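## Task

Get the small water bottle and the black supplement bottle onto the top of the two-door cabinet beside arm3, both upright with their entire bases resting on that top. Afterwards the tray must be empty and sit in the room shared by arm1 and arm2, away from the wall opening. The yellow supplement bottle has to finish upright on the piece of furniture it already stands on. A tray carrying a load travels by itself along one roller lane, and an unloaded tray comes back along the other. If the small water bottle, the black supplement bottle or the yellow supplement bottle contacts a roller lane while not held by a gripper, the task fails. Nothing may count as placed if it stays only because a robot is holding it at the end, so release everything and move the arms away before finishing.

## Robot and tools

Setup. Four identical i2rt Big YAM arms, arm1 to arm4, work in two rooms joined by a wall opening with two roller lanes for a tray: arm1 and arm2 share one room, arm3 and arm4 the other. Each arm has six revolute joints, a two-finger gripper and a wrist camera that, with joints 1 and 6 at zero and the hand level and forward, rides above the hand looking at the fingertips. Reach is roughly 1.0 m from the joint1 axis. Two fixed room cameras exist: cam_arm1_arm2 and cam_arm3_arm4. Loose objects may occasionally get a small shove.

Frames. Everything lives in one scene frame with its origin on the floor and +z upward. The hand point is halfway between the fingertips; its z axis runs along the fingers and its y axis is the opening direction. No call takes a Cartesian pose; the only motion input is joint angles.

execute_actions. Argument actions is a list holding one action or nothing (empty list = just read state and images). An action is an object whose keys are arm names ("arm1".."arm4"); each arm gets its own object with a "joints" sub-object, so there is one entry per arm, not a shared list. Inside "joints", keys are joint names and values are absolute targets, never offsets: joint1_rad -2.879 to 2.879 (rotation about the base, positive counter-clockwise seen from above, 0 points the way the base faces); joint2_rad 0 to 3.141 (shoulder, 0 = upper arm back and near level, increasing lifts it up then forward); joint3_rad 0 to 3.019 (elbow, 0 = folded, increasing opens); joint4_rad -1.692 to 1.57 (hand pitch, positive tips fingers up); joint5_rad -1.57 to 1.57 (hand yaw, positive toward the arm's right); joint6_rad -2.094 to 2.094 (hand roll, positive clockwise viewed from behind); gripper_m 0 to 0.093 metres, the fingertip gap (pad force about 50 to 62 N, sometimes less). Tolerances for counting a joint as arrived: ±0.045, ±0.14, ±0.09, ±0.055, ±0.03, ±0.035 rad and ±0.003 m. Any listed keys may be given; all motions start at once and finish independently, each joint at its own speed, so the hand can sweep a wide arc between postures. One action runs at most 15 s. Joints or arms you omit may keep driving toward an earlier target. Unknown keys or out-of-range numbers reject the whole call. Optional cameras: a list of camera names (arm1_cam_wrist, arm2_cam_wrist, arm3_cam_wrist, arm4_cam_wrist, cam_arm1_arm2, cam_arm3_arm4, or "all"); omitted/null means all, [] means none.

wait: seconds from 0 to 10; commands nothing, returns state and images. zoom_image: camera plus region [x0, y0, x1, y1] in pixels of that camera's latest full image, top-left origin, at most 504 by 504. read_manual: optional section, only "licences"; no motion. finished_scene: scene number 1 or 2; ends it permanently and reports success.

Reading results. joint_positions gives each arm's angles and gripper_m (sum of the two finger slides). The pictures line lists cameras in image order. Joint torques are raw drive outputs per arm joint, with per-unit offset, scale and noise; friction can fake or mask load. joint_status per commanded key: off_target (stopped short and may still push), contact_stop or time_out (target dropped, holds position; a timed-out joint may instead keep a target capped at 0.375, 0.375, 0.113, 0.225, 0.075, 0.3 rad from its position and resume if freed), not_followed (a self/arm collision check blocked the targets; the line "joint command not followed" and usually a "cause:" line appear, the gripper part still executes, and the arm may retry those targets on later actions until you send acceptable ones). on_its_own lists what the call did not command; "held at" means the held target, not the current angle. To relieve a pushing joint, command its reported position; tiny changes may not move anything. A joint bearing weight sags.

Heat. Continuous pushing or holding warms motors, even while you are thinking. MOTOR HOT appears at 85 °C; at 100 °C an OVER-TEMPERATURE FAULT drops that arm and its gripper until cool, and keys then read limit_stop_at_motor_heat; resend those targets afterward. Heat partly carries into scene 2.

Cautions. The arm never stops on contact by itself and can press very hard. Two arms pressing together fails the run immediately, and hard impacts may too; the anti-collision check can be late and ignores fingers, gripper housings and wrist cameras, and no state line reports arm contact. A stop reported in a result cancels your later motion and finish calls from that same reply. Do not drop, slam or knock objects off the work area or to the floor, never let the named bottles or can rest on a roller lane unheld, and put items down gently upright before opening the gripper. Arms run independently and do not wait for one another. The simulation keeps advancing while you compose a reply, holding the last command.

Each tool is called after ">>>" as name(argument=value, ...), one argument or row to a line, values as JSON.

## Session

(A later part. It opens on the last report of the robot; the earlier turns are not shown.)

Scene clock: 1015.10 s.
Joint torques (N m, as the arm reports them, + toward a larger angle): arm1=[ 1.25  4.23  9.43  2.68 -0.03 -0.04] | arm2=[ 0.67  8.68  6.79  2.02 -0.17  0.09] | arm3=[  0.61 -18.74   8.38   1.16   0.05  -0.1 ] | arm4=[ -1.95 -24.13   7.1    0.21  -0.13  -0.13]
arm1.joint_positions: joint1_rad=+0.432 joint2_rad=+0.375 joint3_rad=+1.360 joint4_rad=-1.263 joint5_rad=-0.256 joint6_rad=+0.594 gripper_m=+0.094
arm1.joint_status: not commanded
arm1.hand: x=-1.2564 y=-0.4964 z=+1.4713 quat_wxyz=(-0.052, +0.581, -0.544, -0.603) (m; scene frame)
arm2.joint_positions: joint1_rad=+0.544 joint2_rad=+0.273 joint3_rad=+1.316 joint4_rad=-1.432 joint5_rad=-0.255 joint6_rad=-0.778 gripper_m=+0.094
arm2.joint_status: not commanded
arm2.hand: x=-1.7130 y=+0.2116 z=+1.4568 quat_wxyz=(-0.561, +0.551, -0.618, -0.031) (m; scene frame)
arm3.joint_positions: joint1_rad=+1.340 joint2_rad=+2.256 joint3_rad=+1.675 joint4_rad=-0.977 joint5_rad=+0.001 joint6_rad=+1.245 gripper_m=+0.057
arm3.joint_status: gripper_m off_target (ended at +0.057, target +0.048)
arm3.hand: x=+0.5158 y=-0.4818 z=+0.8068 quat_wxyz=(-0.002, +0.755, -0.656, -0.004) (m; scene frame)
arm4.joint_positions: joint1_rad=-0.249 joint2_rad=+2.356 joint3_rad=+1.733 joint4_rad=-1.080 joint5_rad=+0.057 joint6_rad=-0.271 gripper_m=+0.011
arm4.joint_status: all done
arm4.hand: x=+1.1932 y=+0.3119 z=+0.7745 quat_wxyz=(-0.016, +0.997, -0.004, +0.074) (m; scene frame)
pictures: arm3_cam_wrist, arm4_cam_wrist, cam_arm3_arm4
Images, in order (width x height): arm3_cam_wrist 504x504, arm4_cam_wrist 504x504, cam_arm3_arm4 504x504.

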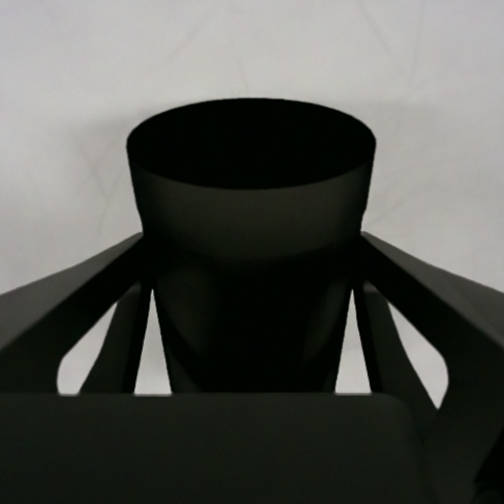

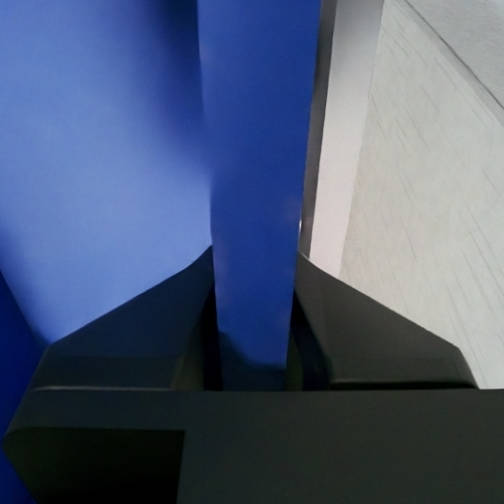

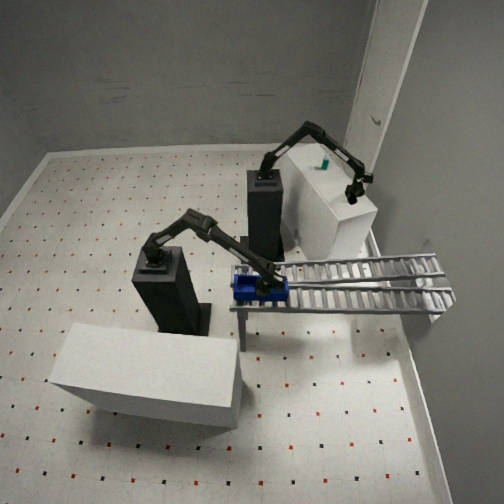

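>>> execute_actions(
  actions=[
    {"arm3":{"joints":{"joint2_rad":2.17,"joint4_rad":-1.06,"joint6_rad":1.58}},"arm4":{"joints":{"joint2_rad":2.375,"joint4_rad":-1.055}}},
  ],
  cameras=["arm3_cam_wrist","arm4_cam_wrist","cam_arm3_arm4"],
)

>>> zoom_image(
  camera="cam_arm3_arm4",
  region=[210, 230, 330, 330],
)

Scene clock: 1058.13 s.
Joint torques (N m, as the arm reports them, + toward a larger angle): arm1=[ 1.08  3.9   9.43  2.68 -0.04 -0.06] | arm2=[ 0.66  8.65  6.77  2.06 -0.18  0.1 ] | arm3=[  1.21 -20.18   8.92  -0.28  -0.01   0.05] | arm4=[ -2.17 -24.13   6.87   0.18  -0.12  -0.13]
arm1.joint_positions: joint1_rad=+0.432 joint2_rad=+0.375 joint3_rad=+1.360 joint4_rad=-1.263 joint5_rad=-0.256 joint6_rad=+0.594 gripper_m=+0.094
arm1.joint_status: not commanded
arm1.hand: x=-1.2564 y=-0.4964 z=+1.4713 quat_wxyz=(-0.052, +0.581, -0.544, -0.603) (m; scene frame)
arm2.joint_positions: joint1_rad=+0.544 joint2_rad=+0.273 joint3_rad=+1.316 joint4_rad=-1.432 joint5_rad=-0.255 joint6_rad=-0.778 gripper_m=+0.094
arm2.joint_status: not commanded
arm2.hand: x=-1.7130 y=+0.2116 z=+1.4568 quat_wxyz=(-0.561, +0.551, -0.618, -0.031) (m; scene frame)
arm3.joint_positions: joint1_rad=+1.340 joint2_rad=+2.193 joint3_rad=+1.675 joint4_rad=-1.043 joint5_rad=+0.001 joint6_rad=+1.570 gripper_m=+0.057
arm3.joint_status: all done
arm3.hand: x=+0.5199 y=-0.4827 z=+0.8450 quat_wxyz=(-0.002, +0.639, -0.769, -0.003) (m; scene frame)
arm4.joint_positions: joint1_rad=-0.249 joint2_rad=+2.391 joint3_rad=+1.733 joint4_rad=-1.065 joint5_rad=+0.057 joint6_rad=-0.271 gripper_m=+0.011
arm4.joint_status: all done
arm4.hand: x=+1.1983 y=+0.3107 z=+0.7535 quat_wxyz=(-0.014, +0.996, -0.003, +0.083) (m; scene frame)
pictures: arm3_cam_wrist, arm4_cam_wrist, cam_arm3_arm4
Images, in order (width x height): arm3_cam_wrist 504x504, arm4_cam_wrist 504x504, cam_arm3_arm4 504x504.

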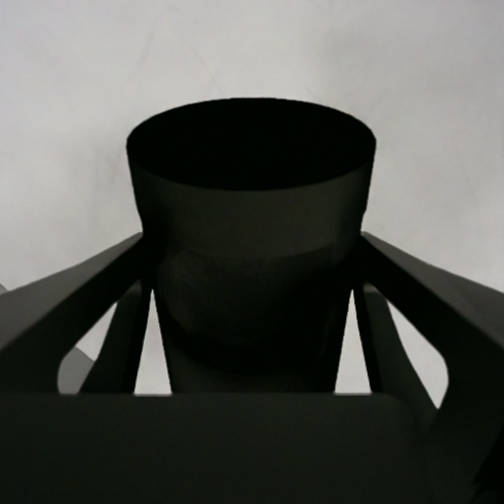

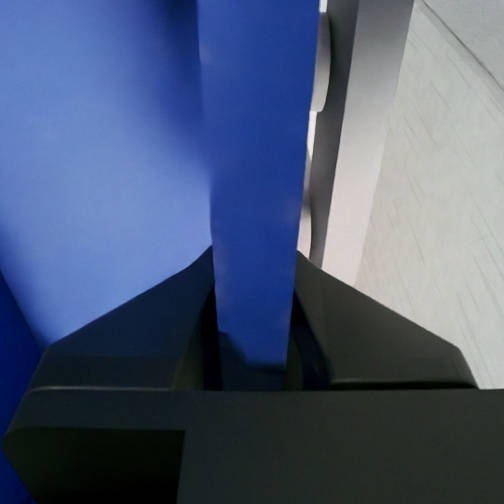

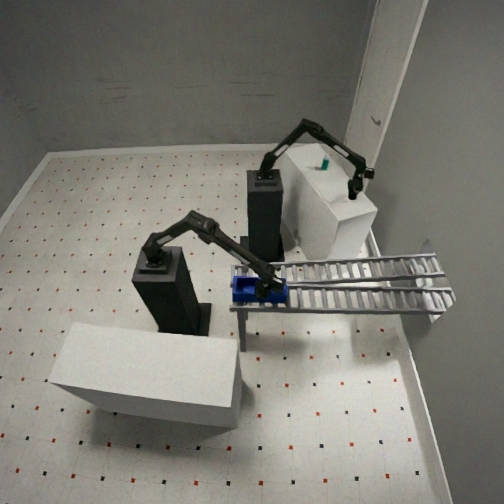

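Region (210, 230, 330, 330) of cam_arm3_arm4's 504x504 image, scaled by 4.200, with more detail than that image has.

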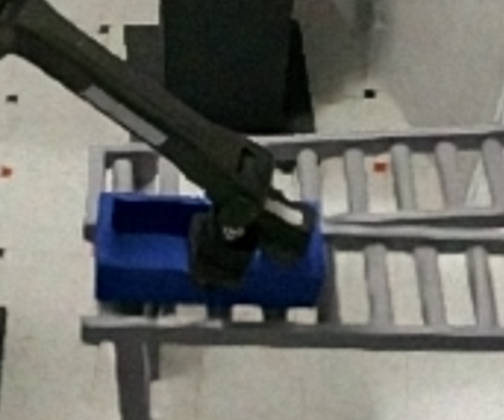

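>>> execute_actions(
  actions=[
    {"arm3":{"joints":{"joint1_rad":1.655,"joint5_rad":1.57}},"arm4":{"joints":{"joint2_rad":2.405,"joint4_rad":-1.04}}},
  ],
  cameras=["arm3_cam_wrist","arm4_cam_wrist","cam_arm3_arm4"],
)

>>> zoom_image(
  camera="cam_arm3_arm4",
  region=[210, 110, 410, 330],
)

Scene clock: 1088.67 s.
Joint torques (N m, as the arm reports them, + toward a larger angle): arm1=[ 0.79  4.1   9.41  2.57 -0.04 -0.06] | arm2=[ 0.67  8.76  6.77  2.07 -0.17  0.09] | arm3=[  0.07 -20.19   8.64  -0.02   0.79   0.02] | arm4=[ -1.76 -23.93   6.8    0.05   0.01  -0.11]
arm1.joint_positions: joint1_rad=+0.432 joint2_rad=+0.375 joint3_rad=+1.360 joint4_rad=-1.263 joint5_rad=-0.256 joint6_rad=+0.594 gripper_m=+0.094
arm1.joint_status: not commanded
arm1.hand: x=-1.2564 y=-0.4964 z=+1.4713 quat_wxyz=(-0.052, +0.581, -0.544, -0.603) (m; scene frame)
arm2.joint_positions: joint1_rad=+0.544 joint2_rad=+0.273 joint3_rad=+1.316 joint4_rad=-1.432 joint5_rad=-0.255 joint6_rad=-0.778 gripper_m=+0.094
arm2.joint_status: not commanded
arm2.hand: x=-1.7130 y=+0.2116 z=+1.4568 quat_wxyz=(-0.561, +0.551, -0.618, -0.031) (m; scene frame)
arm3.joint_positions: joint1_rad=+1.650 joint2_rad=+2.193 joint3_rad=+1.673 joint4_rad=-1.043 joint5_rad=+1.283 joint6_rad=+1.572 gripper_m=+0.057
arm3.joint_status: joint5_rad time_out (moved +1.282 of +1.569); the others done
joint sent to its limit — the command would take arm3.joint5_rad past its upper limit, so that joint was sent only as far as its limit.
arm3.on_its_own: joint5_rad is held at +1.286, not at your +1.570, since a time_out
arm3.hand: x=+0.4940 y=-0.5147 z=+0.9670 quat_wxyz=(-0.397, +0.600, -0.529, -0.449) (m; scene frame)
arm4.joint_positions: joint1_rad=-0.250 joint2_rad=+2.413 joint3_rad=+1.733 joint4_rad=-1.048 joint5_rad=+0.053 joint6_rad=-0.272 gripper_m=+0.011
arm4.joint_status: all done
arm4.hand: x=+1.2002 y=+0.3100 z=+0.7396 quat_wxyz=(-0.011, +0.996, -0.003, +0.085) (m; scene frame)
pictures: arm3_cam_wrist, arm4_cam_wrist, cam_arm3_arm4
joint command not followed: on one or more control steps a check withheld the commanded joint targets of the arm3 arm, and it was not sent them on those steps.
cause: the commanded joint targets would bring two parts of the arm too close to each other (its wrist (the part past joint 4) and its wrist camera); next, command targets that bring no two parts of the arm closer together.
Images, in order (width x height): arm3_cam_wrist 504x504, arm4_cam_wrist 504x504, cam_arm3_arm4 504x504.

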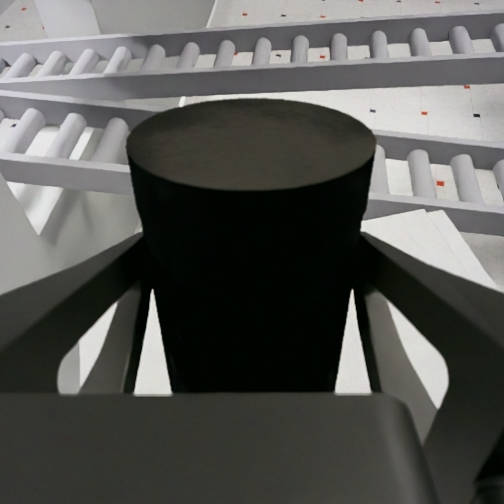

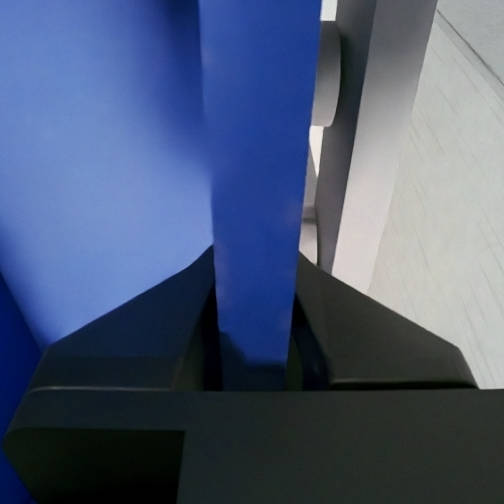

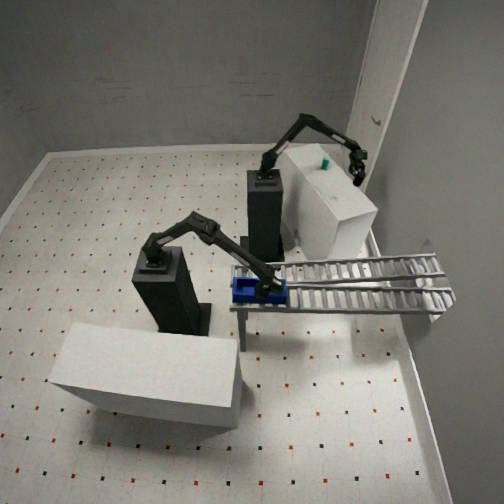

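Region (210, 110, 410, 330) of cam_arm3_arm4's 504x504 image, scaled by 2.291, with more detail than that image has; it fills the left 458 columns of this view, and the rest is white.

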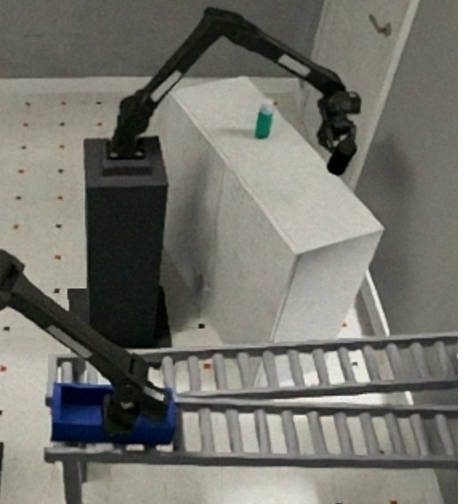

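>>> execute_actions(
  actions=[
    {"arm3":{"joints":{"joint1_rad":1.285,"joint4_rad":1.40,"joint5_rad":0.0,"joint6_rad":-0.01}},"arm4":{"joints":{"gripper_m":0.04,"joint2_rad":2.25,"joint4_rad":-1.19}}},
  ],
  cameras=["arm3_cam_wrist","cam_arm1_arm2","cam_arm3_arm4"],
)

Scene clock: 1159.20 s.
Joint torques (N m, as the arm reports them, + toward a larger angle): arm1=[ 1.05  4.01  9.41  2.62 -0.04 -0.05] | arm2=[ 0.61  8.69  6.79  2.03 -0.17  0.1 ] | arm3=[ -0.67 -20.66   9.41   2.22  -0.22  -0.11] | arm4=[ -2.02 -22.35   7.66  -0.56   0.01  -0.12]
arm1.joint_positions: joint1_rad=+0.432 joint2_rad=+0.375 joint3_rad=+1.360 joint4_rad=-1.263 joint5_rad=-0.256 joint6_rad=+0.594 gripper_m=+0.094
arm1.joint_status: not commanded
arm1.hand: x=-1.2564 y=-0.4964 z=+1.4713 quat_wxyz=(-0.052, +0.581, -0.544, -0.603) (m; scene frame)
arm2.joint_positions: joint1_rad=+0.544 joint2_rad=+0.273 joint3_rad=+1.316 joint4_rad=-1.432 joint5_rad=-0.255 joint6_rad=-0.778 gripper_m=+0.094
arm2.joint_status: not commanded
arm2.hand: x=-1.7130 y=+0.2116 z=+1.4568 quat_wxyz=(-0.561, +0.551, -0.618, -0.031) (m; scene frame)
arm3.joint_positions: joint1_rad=+1.296 joint2_rad=+2.193 joint3_rad=+1.673 joint4_rad=+1.368 joint5_rad=+0.003 joint6_rad=-0.001 gripper_m=+0.057
arm3.joint_status: all done
arm3.hand: x=+0.3656 y=-0.4208 z=+1.2733 quat_wxyz=(-0.109, +0.355, -0.039, -0.928) (m; scene frame)
arm4.joint_positions: joint1_rad=-0.250 joint2_rad=+2.245 joint3_rad=+1.733 joint4_rad=-1.177 joint5_rad=+0.053 joint6_rad=-0.272 gripper_m=+0.040
arm4.joint_status: all done
arm4.hand: x=+1.1928 y=+0.3106 z=+0.8432 quat_wxyz=(-0.016, +0.998, -0.003, +0.067) (m; scene frame)
pictures: arm3_cam_wrist, cam_arm1_arm2, cam_arm3_arm4
Images, in order (width x height): arm3_cam_wrist 504x504, cam_arm1_arm2 504x504, cam_arm3_arm4 504x504.

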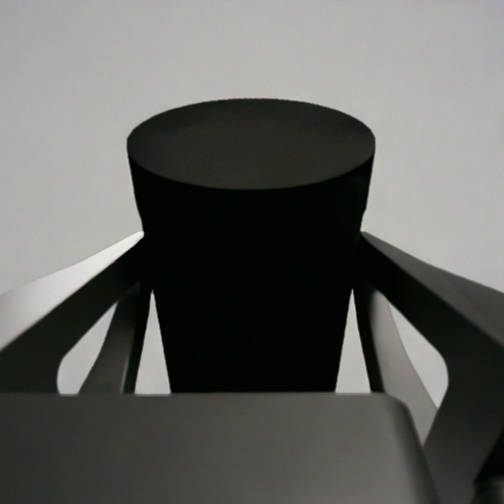

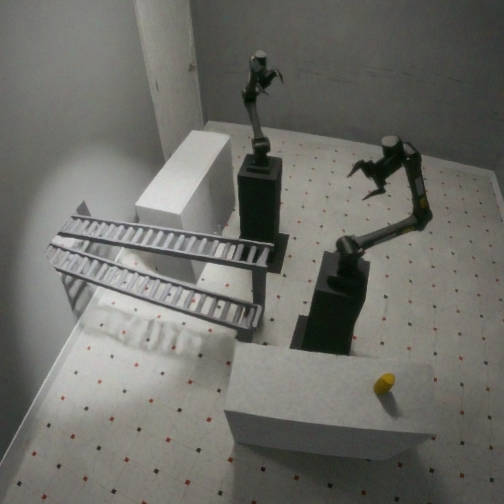

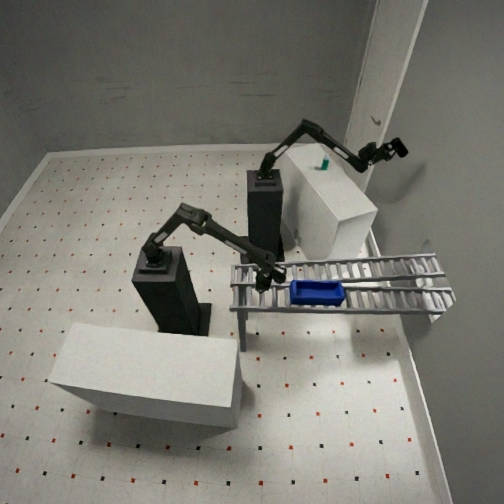

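>>> execute_actions(
  actions=[
    {"arm3":{"joints":{"joint2_rad":2.325,"joint3_rad":0.99,"joint4_rad":1.42}},"arm4":{"joints":{"joint2_rad":1.9}}},
  ],
  cameras=["arm3_cam_wrist","cam_arm1_arm2","cam_arm3_arm4"],
)

>>> zoom_image(
  camera="cam_arm3_arm4",
  region=[290, 140, 390, 240],
)

Scene clock: 1173.40 s.
Joint torques (N m, as the arm reports them, + toward a larger angle): arm1=[ 0.89  3.9   9.41  2.67 -0.06 -0.04] | arm2=[ 0.63  8.85  6.75  2.05 -0.16  0.1 ] | arm3=[ -1.21 -17.19   2.6    2.65  -0.22  -0.09] | arm4=[ -1.98 -21.44   9.2    0.13   0.    -0.12]
arm1.joint_positions: joint1_rad=+0.432 joint2_rad=+0.375 joint3_rad=+1.360 joint4_rad=-1.263 joint5_rad=-0.256 joint6_rad=+0.594 gripper_m=+0.094
arm1.joint_status: not commanded
arm1.hand: x=-1.2564 y=-0.4964 z=+1.4713 quat_wxyz=(-0.052, +0.581, -0.544, -0.603) (m; scene frame)
arm2.joint_positions: joint1_rad=+0.544 joint2_rad=+0.273 joint3_rad=+1.316 joint4_rad=-1.432 joint5_rad=-0.255 joint6_rad=-0.778 gripper_m=+0.094
arm2.joint_status: not commanded
arm2.hand: x=-1.7130 y=+0.2116 z=+1.4568 quat_wxyz=(-0.561, +0.551, -0.618, -0.031) (m; scene frame)
arm3.joint_positions: joint1_rad=+1.296 joint2_rad=+2.362 joint3_rad=+0.988 joint4_rad=+1.400 joint5_rad=+0.003 joint6_rad=-0.001 gripper_m=+0.057
arm3.joint_status: all done
arm3.hand: x=+0.4985 y=-0.4492 z=+0.8617 quat_wxyz=(-0.085, +0.696, -0.079, -0.709) (m; scene frame)
arm4.joint_positions: joint1_rad=-0.250 joint2_rad=+1.913 joint3_rad=+1.731 joint4_rad=-1.179 joint5_rad=+0.053 joint6_rad=-0.272 gripper_m=+0.040
arm4.joint_status: all done
arm4.hand: x=+1.1683 y=+0.3146 z=+1.0451 quat_wxyz=(-0.061, +0.994, -0.006, -0.090) (m; scene frame)
pictures: arm3_cam_wrist, cam_arm1_arm2, cam_arm3_arm4
Images, in order (width x height): arm3_cam_wrist 504x504, cam_arm1_arm2 504x504, cam_arm3_arm4 504x504.

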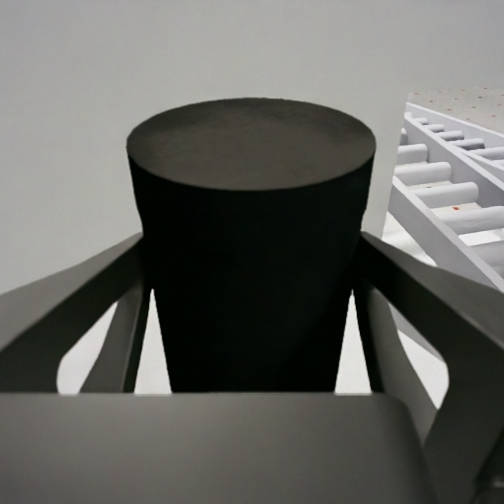

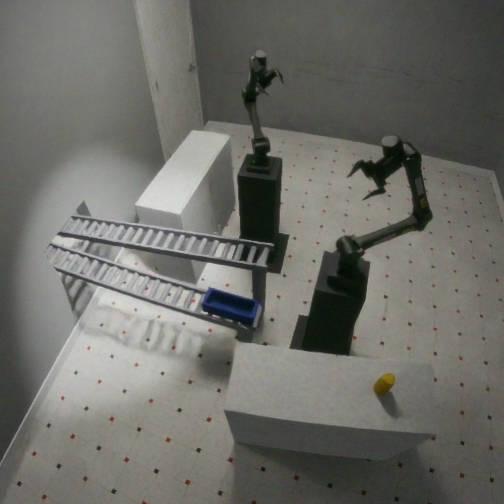

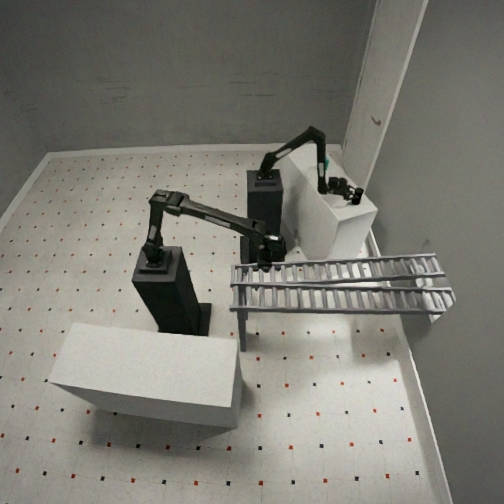

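Region (290, 140, 390, 240) of cam_arm3_arm4's 504x504 image, scaled by 5.040, with more detail than that image has.

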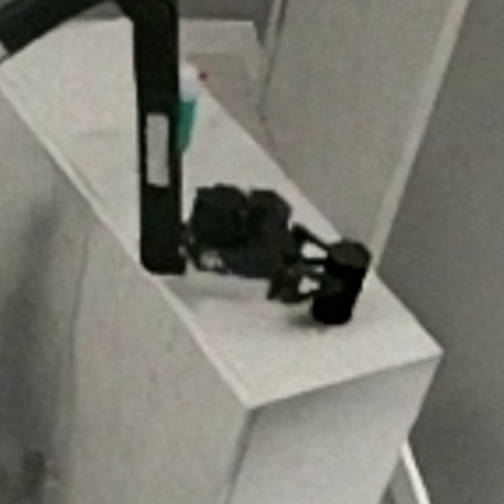

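>>> execute_actions(
  actions=[
    {"arm3":{"joints":{"joint2_rad":2.40}}},
  ],
  cameras=["arm3_cam_wrist","cam_arm3_arm4"],
)

>>> zoom_image(
  camera="cam_arm3_arm4",
  region=[290, 140, 390, 240],
)

Scene clock: 1185.00 s.
Joint torques (N m, as the arm reports them, + toward a larger angle): arm1=[ 1.12  3.99  9.41  2.62 -0.04 -0.06] | arm2=[ 0.7   8.68  6.77  2.04 -0.18  0.08] | arm3=[ -2.12 -14.15   2.37   2.68  -0.27  -0.12] | arm4=[ -1.95 -21.59   9.22   0.07   0.    -0.11]
arm1.joint_positions: joint1_rad=+0.432 joint2_rad=+0.375 joint3_rad=+1.360 joint4_rad=-1.263 joint5_rad=-0.256 joint6_rad=+0.594 gripper_m=+0.094
arm1.joint_status: not commanded
arm1.hand: x=-1.2564 y=-0.4964 z=+1.4713 quat_wxyz=(-0.052, +0.581, -0.544, -0.603) (m; scene frame)
arm2.joint_positions: joint1_rad=+0.544 joint2_rad=+0.273 joint3_rad=+1.316 joint4_rad=-1.432 joint5_rad=-0.255 joint6_rad=-0.778 gripper_m=+0.094
arm2.joint_status: not commanded
arm2.hand: x=-1.7130 y=+0.2116 z=+1.4568 quat_wxyz=(-0.561, +0.551, -0.618, -0.031) (m; scene frame)
arm3.joint_positions: joint1_rad=+1.296 joint2_rad=+2.396 joint3_rad=+0.988 joint4_rad=+1.400 joint5_rad=+0.003 joint6_rad=-0.001 gripper_m=+0.057
arm3.joint_status: all done
arm3.hand: x=+0.5041 y=-0.4504 z=+0.8399 quat_wxyz=(-0.084, +0.708, -0.080, -0.697) (m; scene frame)
arm4.joint_positions: joint1_rad=-0.250 joint2_rad=+1.913 joint3_rad=+1.731 joint4_rad=-1.179 joint5_rad=+0.053 joint6_rad=-0.272 gripper_m=+0.040
arm4.joint_status: not commanded
arm4.hand: x=+1.1683 y=+0.3146 z=+1.0451 quat_wxyz=(-0.061, +0.994, -0.006, -0.090) (m; scene frame)
pictures: arm3_cam_wrist, cam_arm3_arm4
Images, in order (width x height): arm3_cam_wrist 504x504, cam_arm3_arm4 504x504.

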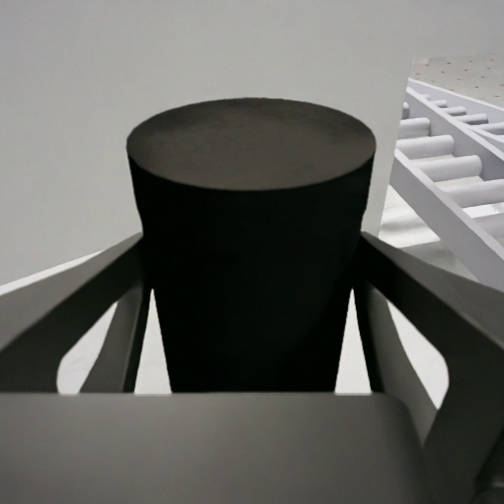

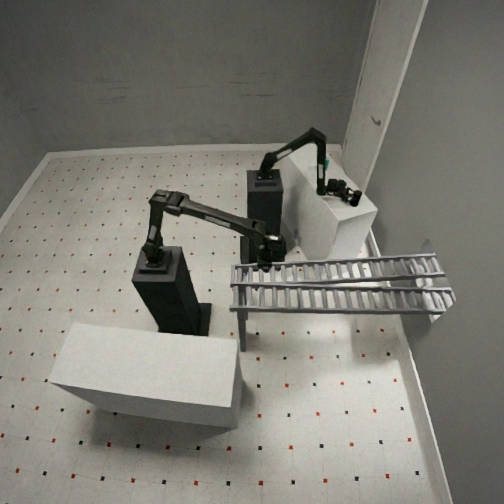

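Region (290, 140, 390, 240) of cam_arm3_arm4's 504x504 image, scaled by 5.040, with more detail than that image has.

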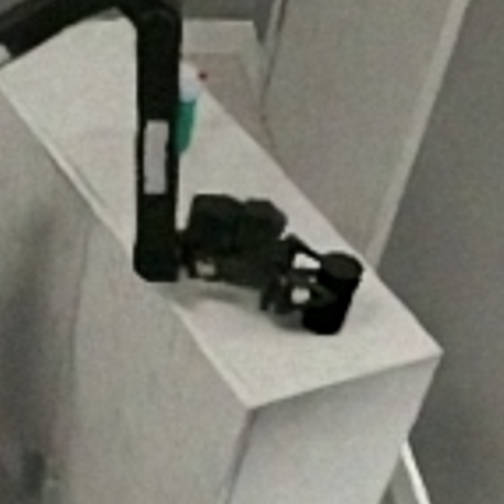

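>>> execute_actions(
  actions=[
    {"arm3":{"joints":{"joint2_rad":2.425,"joint4_rad":1.43}}},
  ],
  cameras=["arm3_cam_wrist"],
)

Scene clock: 1198.57 s.
Joint torques (N m, as the arm reports them, + toward a larger angle): arm1=[ 0.99  3.9   9.45  2.66 -0.02 -0.06] | arm2=[ 0.61  8.68  6.79  2.02 -0.17  0.09] | arm3=[ -0.9  -13.15   2.4    3.04  -0.22  -0.17] | arm4=[ -1.94 -21.56   9.22   0.01   0.01  -0.12]
arm1.joint_positions: joint1_rad=+0.432 joint2_rad=+0.375 joint3_rad=+1.360 joint4_rad=-1.263 joint5_rad=-0.256 joint6_rad=+0.594 gripper_m=+0.094
arm1.joint_status: not commanded
arm1.hand: x=-1.2564 y=-0.4964 z=+1.4713 quat_wxyz=(-0.052, +0.581, -0.544, -0.603) (m; scene frame)
arm2.joint_positions: joint1_rad=+0.544 joint2_rad=+0.273 joint3_rad=+1.316 joint4_rad=-1.432 joint5_rad=-0.255 joint6_rad=-0.778 gripper_m=+0.094
arm2.joint_status: not commanded
arm2.hand: x=-1.7130 y=+0.2116 z=+1.4568 quat_wxyz=(-0.561, +0.551, -0.618, -0.031) (m; scene frame)
arm3.joint_positions: joint1_rad=+1.296 joint2_rad=+2.402 joint3_rad=+0.988 joint4_rad=+1.404 joint5_rad=+0.003 joint6_rad=-0.001 gripper_m=+0.057
arm3.joint_status: all done
arm3.hand: x=+0.5051 y=-0.4506 z=+0.8373 quat_wxyz=(-0.084, +0.709, -0.080, -0.696) (m; scene frame)
arm4.joint_positions: joint1_rad=-0.250 joint2_rad=+1.913 joint3_rad=+1.731 joint4_rad=-1.179 joint5_rad=+0.053 joint6_rad=-0.272 gripper_m=+0.040
arm4.joint_status: not commanded
arm4.hand: x=+1.1683 y=+0.3146 z=+1.0451 quat_wxyz=(-0.061, +0.994, -0.006, -0.090) (m; scene frame)
pictures: arm3_cam_wrist
Images, in order (width x height): arm3_cam_wrist 504x504.

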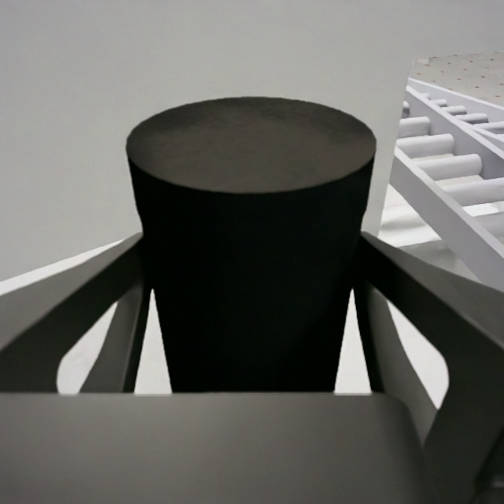

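>>> execute_actions(
  actions=[
    {"arm3":{"joints":{"joint2_rad":2.395,"gripper_m":0.092}}},
  ],
  cameras=["arm3_cam_wrist"],
)

Scene clock: 1250.53 s.
Joint torques (N m, as the arm reports them, + toward a larger angle): arm1=[ 1.03  4.1   9.42  2.62 -0.05 -0.05] | arm2=[ 0.58  8.79  6.76  2.06 -0.17  0.1 ] | arm3=[ -1.71 -15.65   2.28   2.87  -0.22  -0.13] | arm4=[ -1.96 -21.55   9.21   0.05   0.01  -0.13]
arm1.joint_positions: joint1_rad=+0.432 joint2_rad=+0.375 joint3_rad=+1.360 joint4_rad=-1.263 joint5_rad=-0.256 joint6_rad=+0.594 gripper_m=+0.094
arm1.joint_status: not commanded
arm1.hand: x=-1.2564 y=-0.4964 z=+1.4713 quat_wxyz=(-0.052, +0.581, -0.544, -0.603) (m; scene frame)
arm2.joint_positions: joint1_rad=+0.544 joint2_rad=+0.273 joint3_rad=+1.316 joint4_rad=-1.432 joint5_rad=-0.255 joint6_rad=-0.778 gripper_m=+0.094
arm2.joint_status: not commanded
arm2.hand: x=-1.7130 y=+0.2116 z=+1.4568 quat_wxyz=(-0.561, +0.551, -0.618, -0.031) (m; scene frame)
arm3.joint_positions: joint1_rad=+1.296 joint2_rad=+2.402 joint3_rad=+0.988 joint4_rad=+1.404 joint5_rad=+0.003 joint6_rad=-0.001 gripper_m=+0.092
arm3.joint_status: all done
arm3.hand: x=+0.5051 y=-0.4506 z=+0.8373 quat_wxyz=(-0.084, +0.709, -0.080, -0.696) (m; scene frame)
arm4.joint_positions: joint1_rad=-0.250 joint2_rad=+1.913 joint3_rad=+1.731 joint4_rad=-1.179 joint5_rad=+0.053 joint6_rad=-0.272 gripper_m=+0.040
arm4.joint_status: not commanded
arm4.hand: x=+1.1683 y=+0.3146 z=+1.0451 quat_wxyz=(-0.061, +0.994, -0.006, -0.090) (m; scene frame)
pictures: arm3_cam_wrist
Images, in order (width x height): arm3_cam_wrist 504x504.

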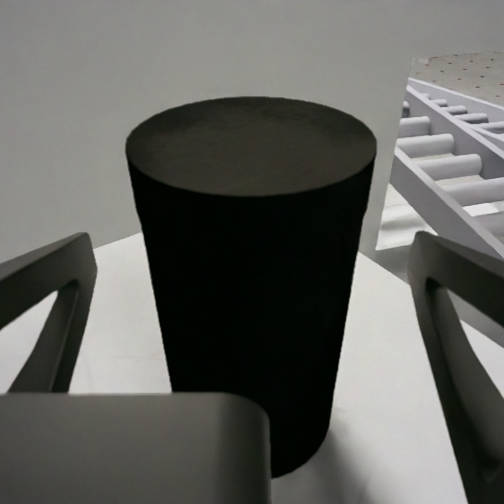

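>>> execute_actions(
  actions=[
    {"arm3":{"joints":{"joint2_rad":2.05,"joint3_rad":0.78}},"arm4":{"joints":{"joint2_rad":1.55}}},
  ],
  cameras=["arm3_cam_wrist","cam_arm1_arm2","cam_arm3_arm4"],
)

>>> zoom_image(
  camera="cam_arm3_arm4",
  region=[270, 120, 400, 250],
)

Scene clock: 1267.67 s.
Joint torques (N m, as the arm reports them, + toward a larger angle): arm1=[ 0.97  4.03  9.44  2.72 -0.04 -0.04] | arm2=[ 0.63  8.72  6.77  2.05 -0.17  0.09] | arm3=[ -1.08 -12.21   2.84   2.76  -0.17  -0.09] | arm4=[ -1.81 -17.05   9.76   0.49   0.    -0.1 ]
arm1.joint_positions: joint1_rad=+0.432 joint2_rad=+0.375 joint3_rad=+1.360 joint4_rad=-1.263 joint5_rad=-0.256 joint6_rad=+0.594 gripper_m=+0.094
arm1.joint_status: not commanded
arm1.hand: x=-1.2564 y=-0.4964 z=+1.4713 quat_wxyz=(-0.052, +0.581, -0.544, -0.603) (m; scene frame)
arm2.joint_positions: joint1_rad=+0.544 joint2_rad=+0.273 joint3_rad=+1.316 joint4_rad=-1.432 joint5_rad=-0.255 joint6_rad=-0.778 gripper_m=+0.094
arm2.joint_status: not commanded
arm2.hand: x=-1.7130 y=+0.2116 z=+1.4568 quat_wxyz=(-0.561, +0.551, -0.618, -0.031) (m; scene frame)
arm3.joint_positions: joint1_rad=+1.296 joint2_rad=+2.040 joint3_rad=+0.784 joint4_rad=+1.411 joint5_rad=+0.003 joint6_rad=-0.001 gripper_m=+0.092
arm3.joint_status: all done
arm3.hand: x=+0.5406 y=-0.4598 z=+0.9942 quat_wxyz=(-0.090, +0.649, -0.073, -0.752) (m; scene frame)
arm4.joint_positions: joint1_rad=-0.250 joint2_rad=+1.565 joint3_rad=+1.731 joint4_rad=-1.179 joint5_rad=+0.053 joint6_rad=-0.272 gripper_m=+0.040
arm4.joint_status: all done
arm4.hand: x=+1.2105 y=+0.2991 z=+1.2543 quat_wxyz=(-0.106, +0.961, -0.010, -0.255) (m; scene frame)
pictures: arm3_cam_wrist, cam_arm1_arm2, cam_arm3_arm4
Images, in order (width x height): arm3_cam_wrist 504x504, cam_arm1_arm2 504x504, cam_arm3_arm4 504x504.

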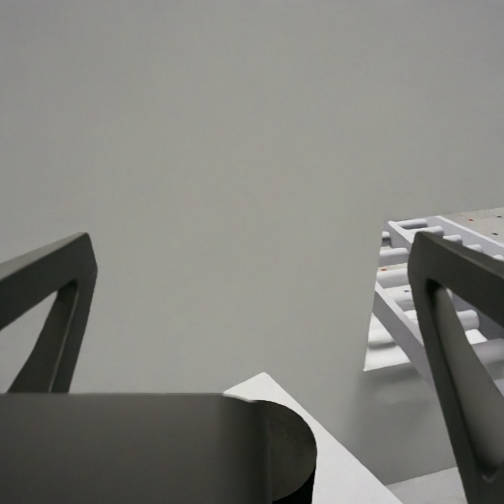

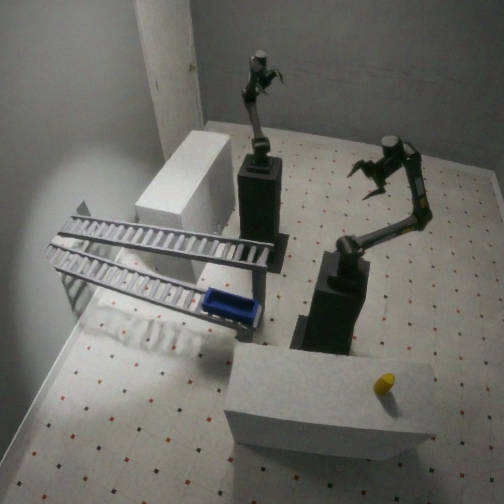

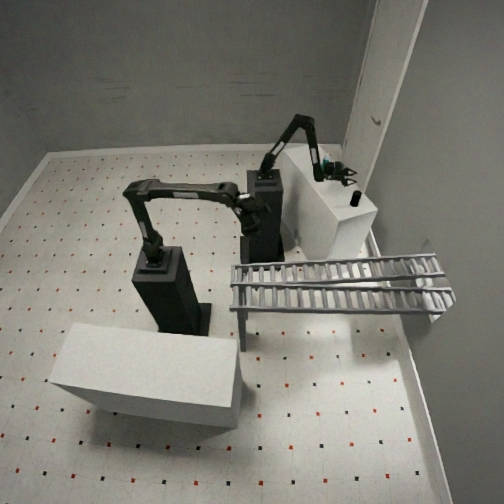

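Region (270, 120, 400, 250) of cam_arm3_arm4's 504x504 image, scaled by 3.877, with more detail than that image has.

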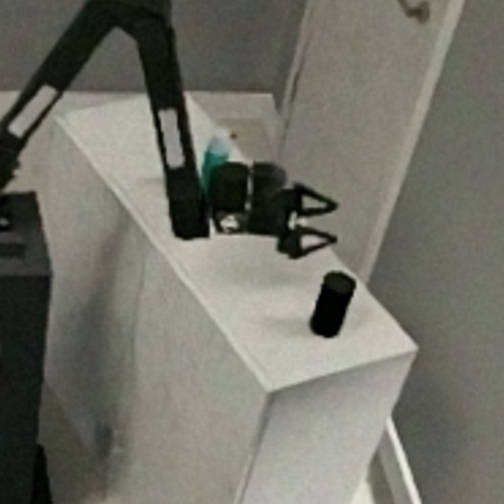

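Both bottles are standing, the tray is back, and the yellow bottle is untouched.

>>> finished_scene(
  scene=1,
)

The scene is finished: the task was done.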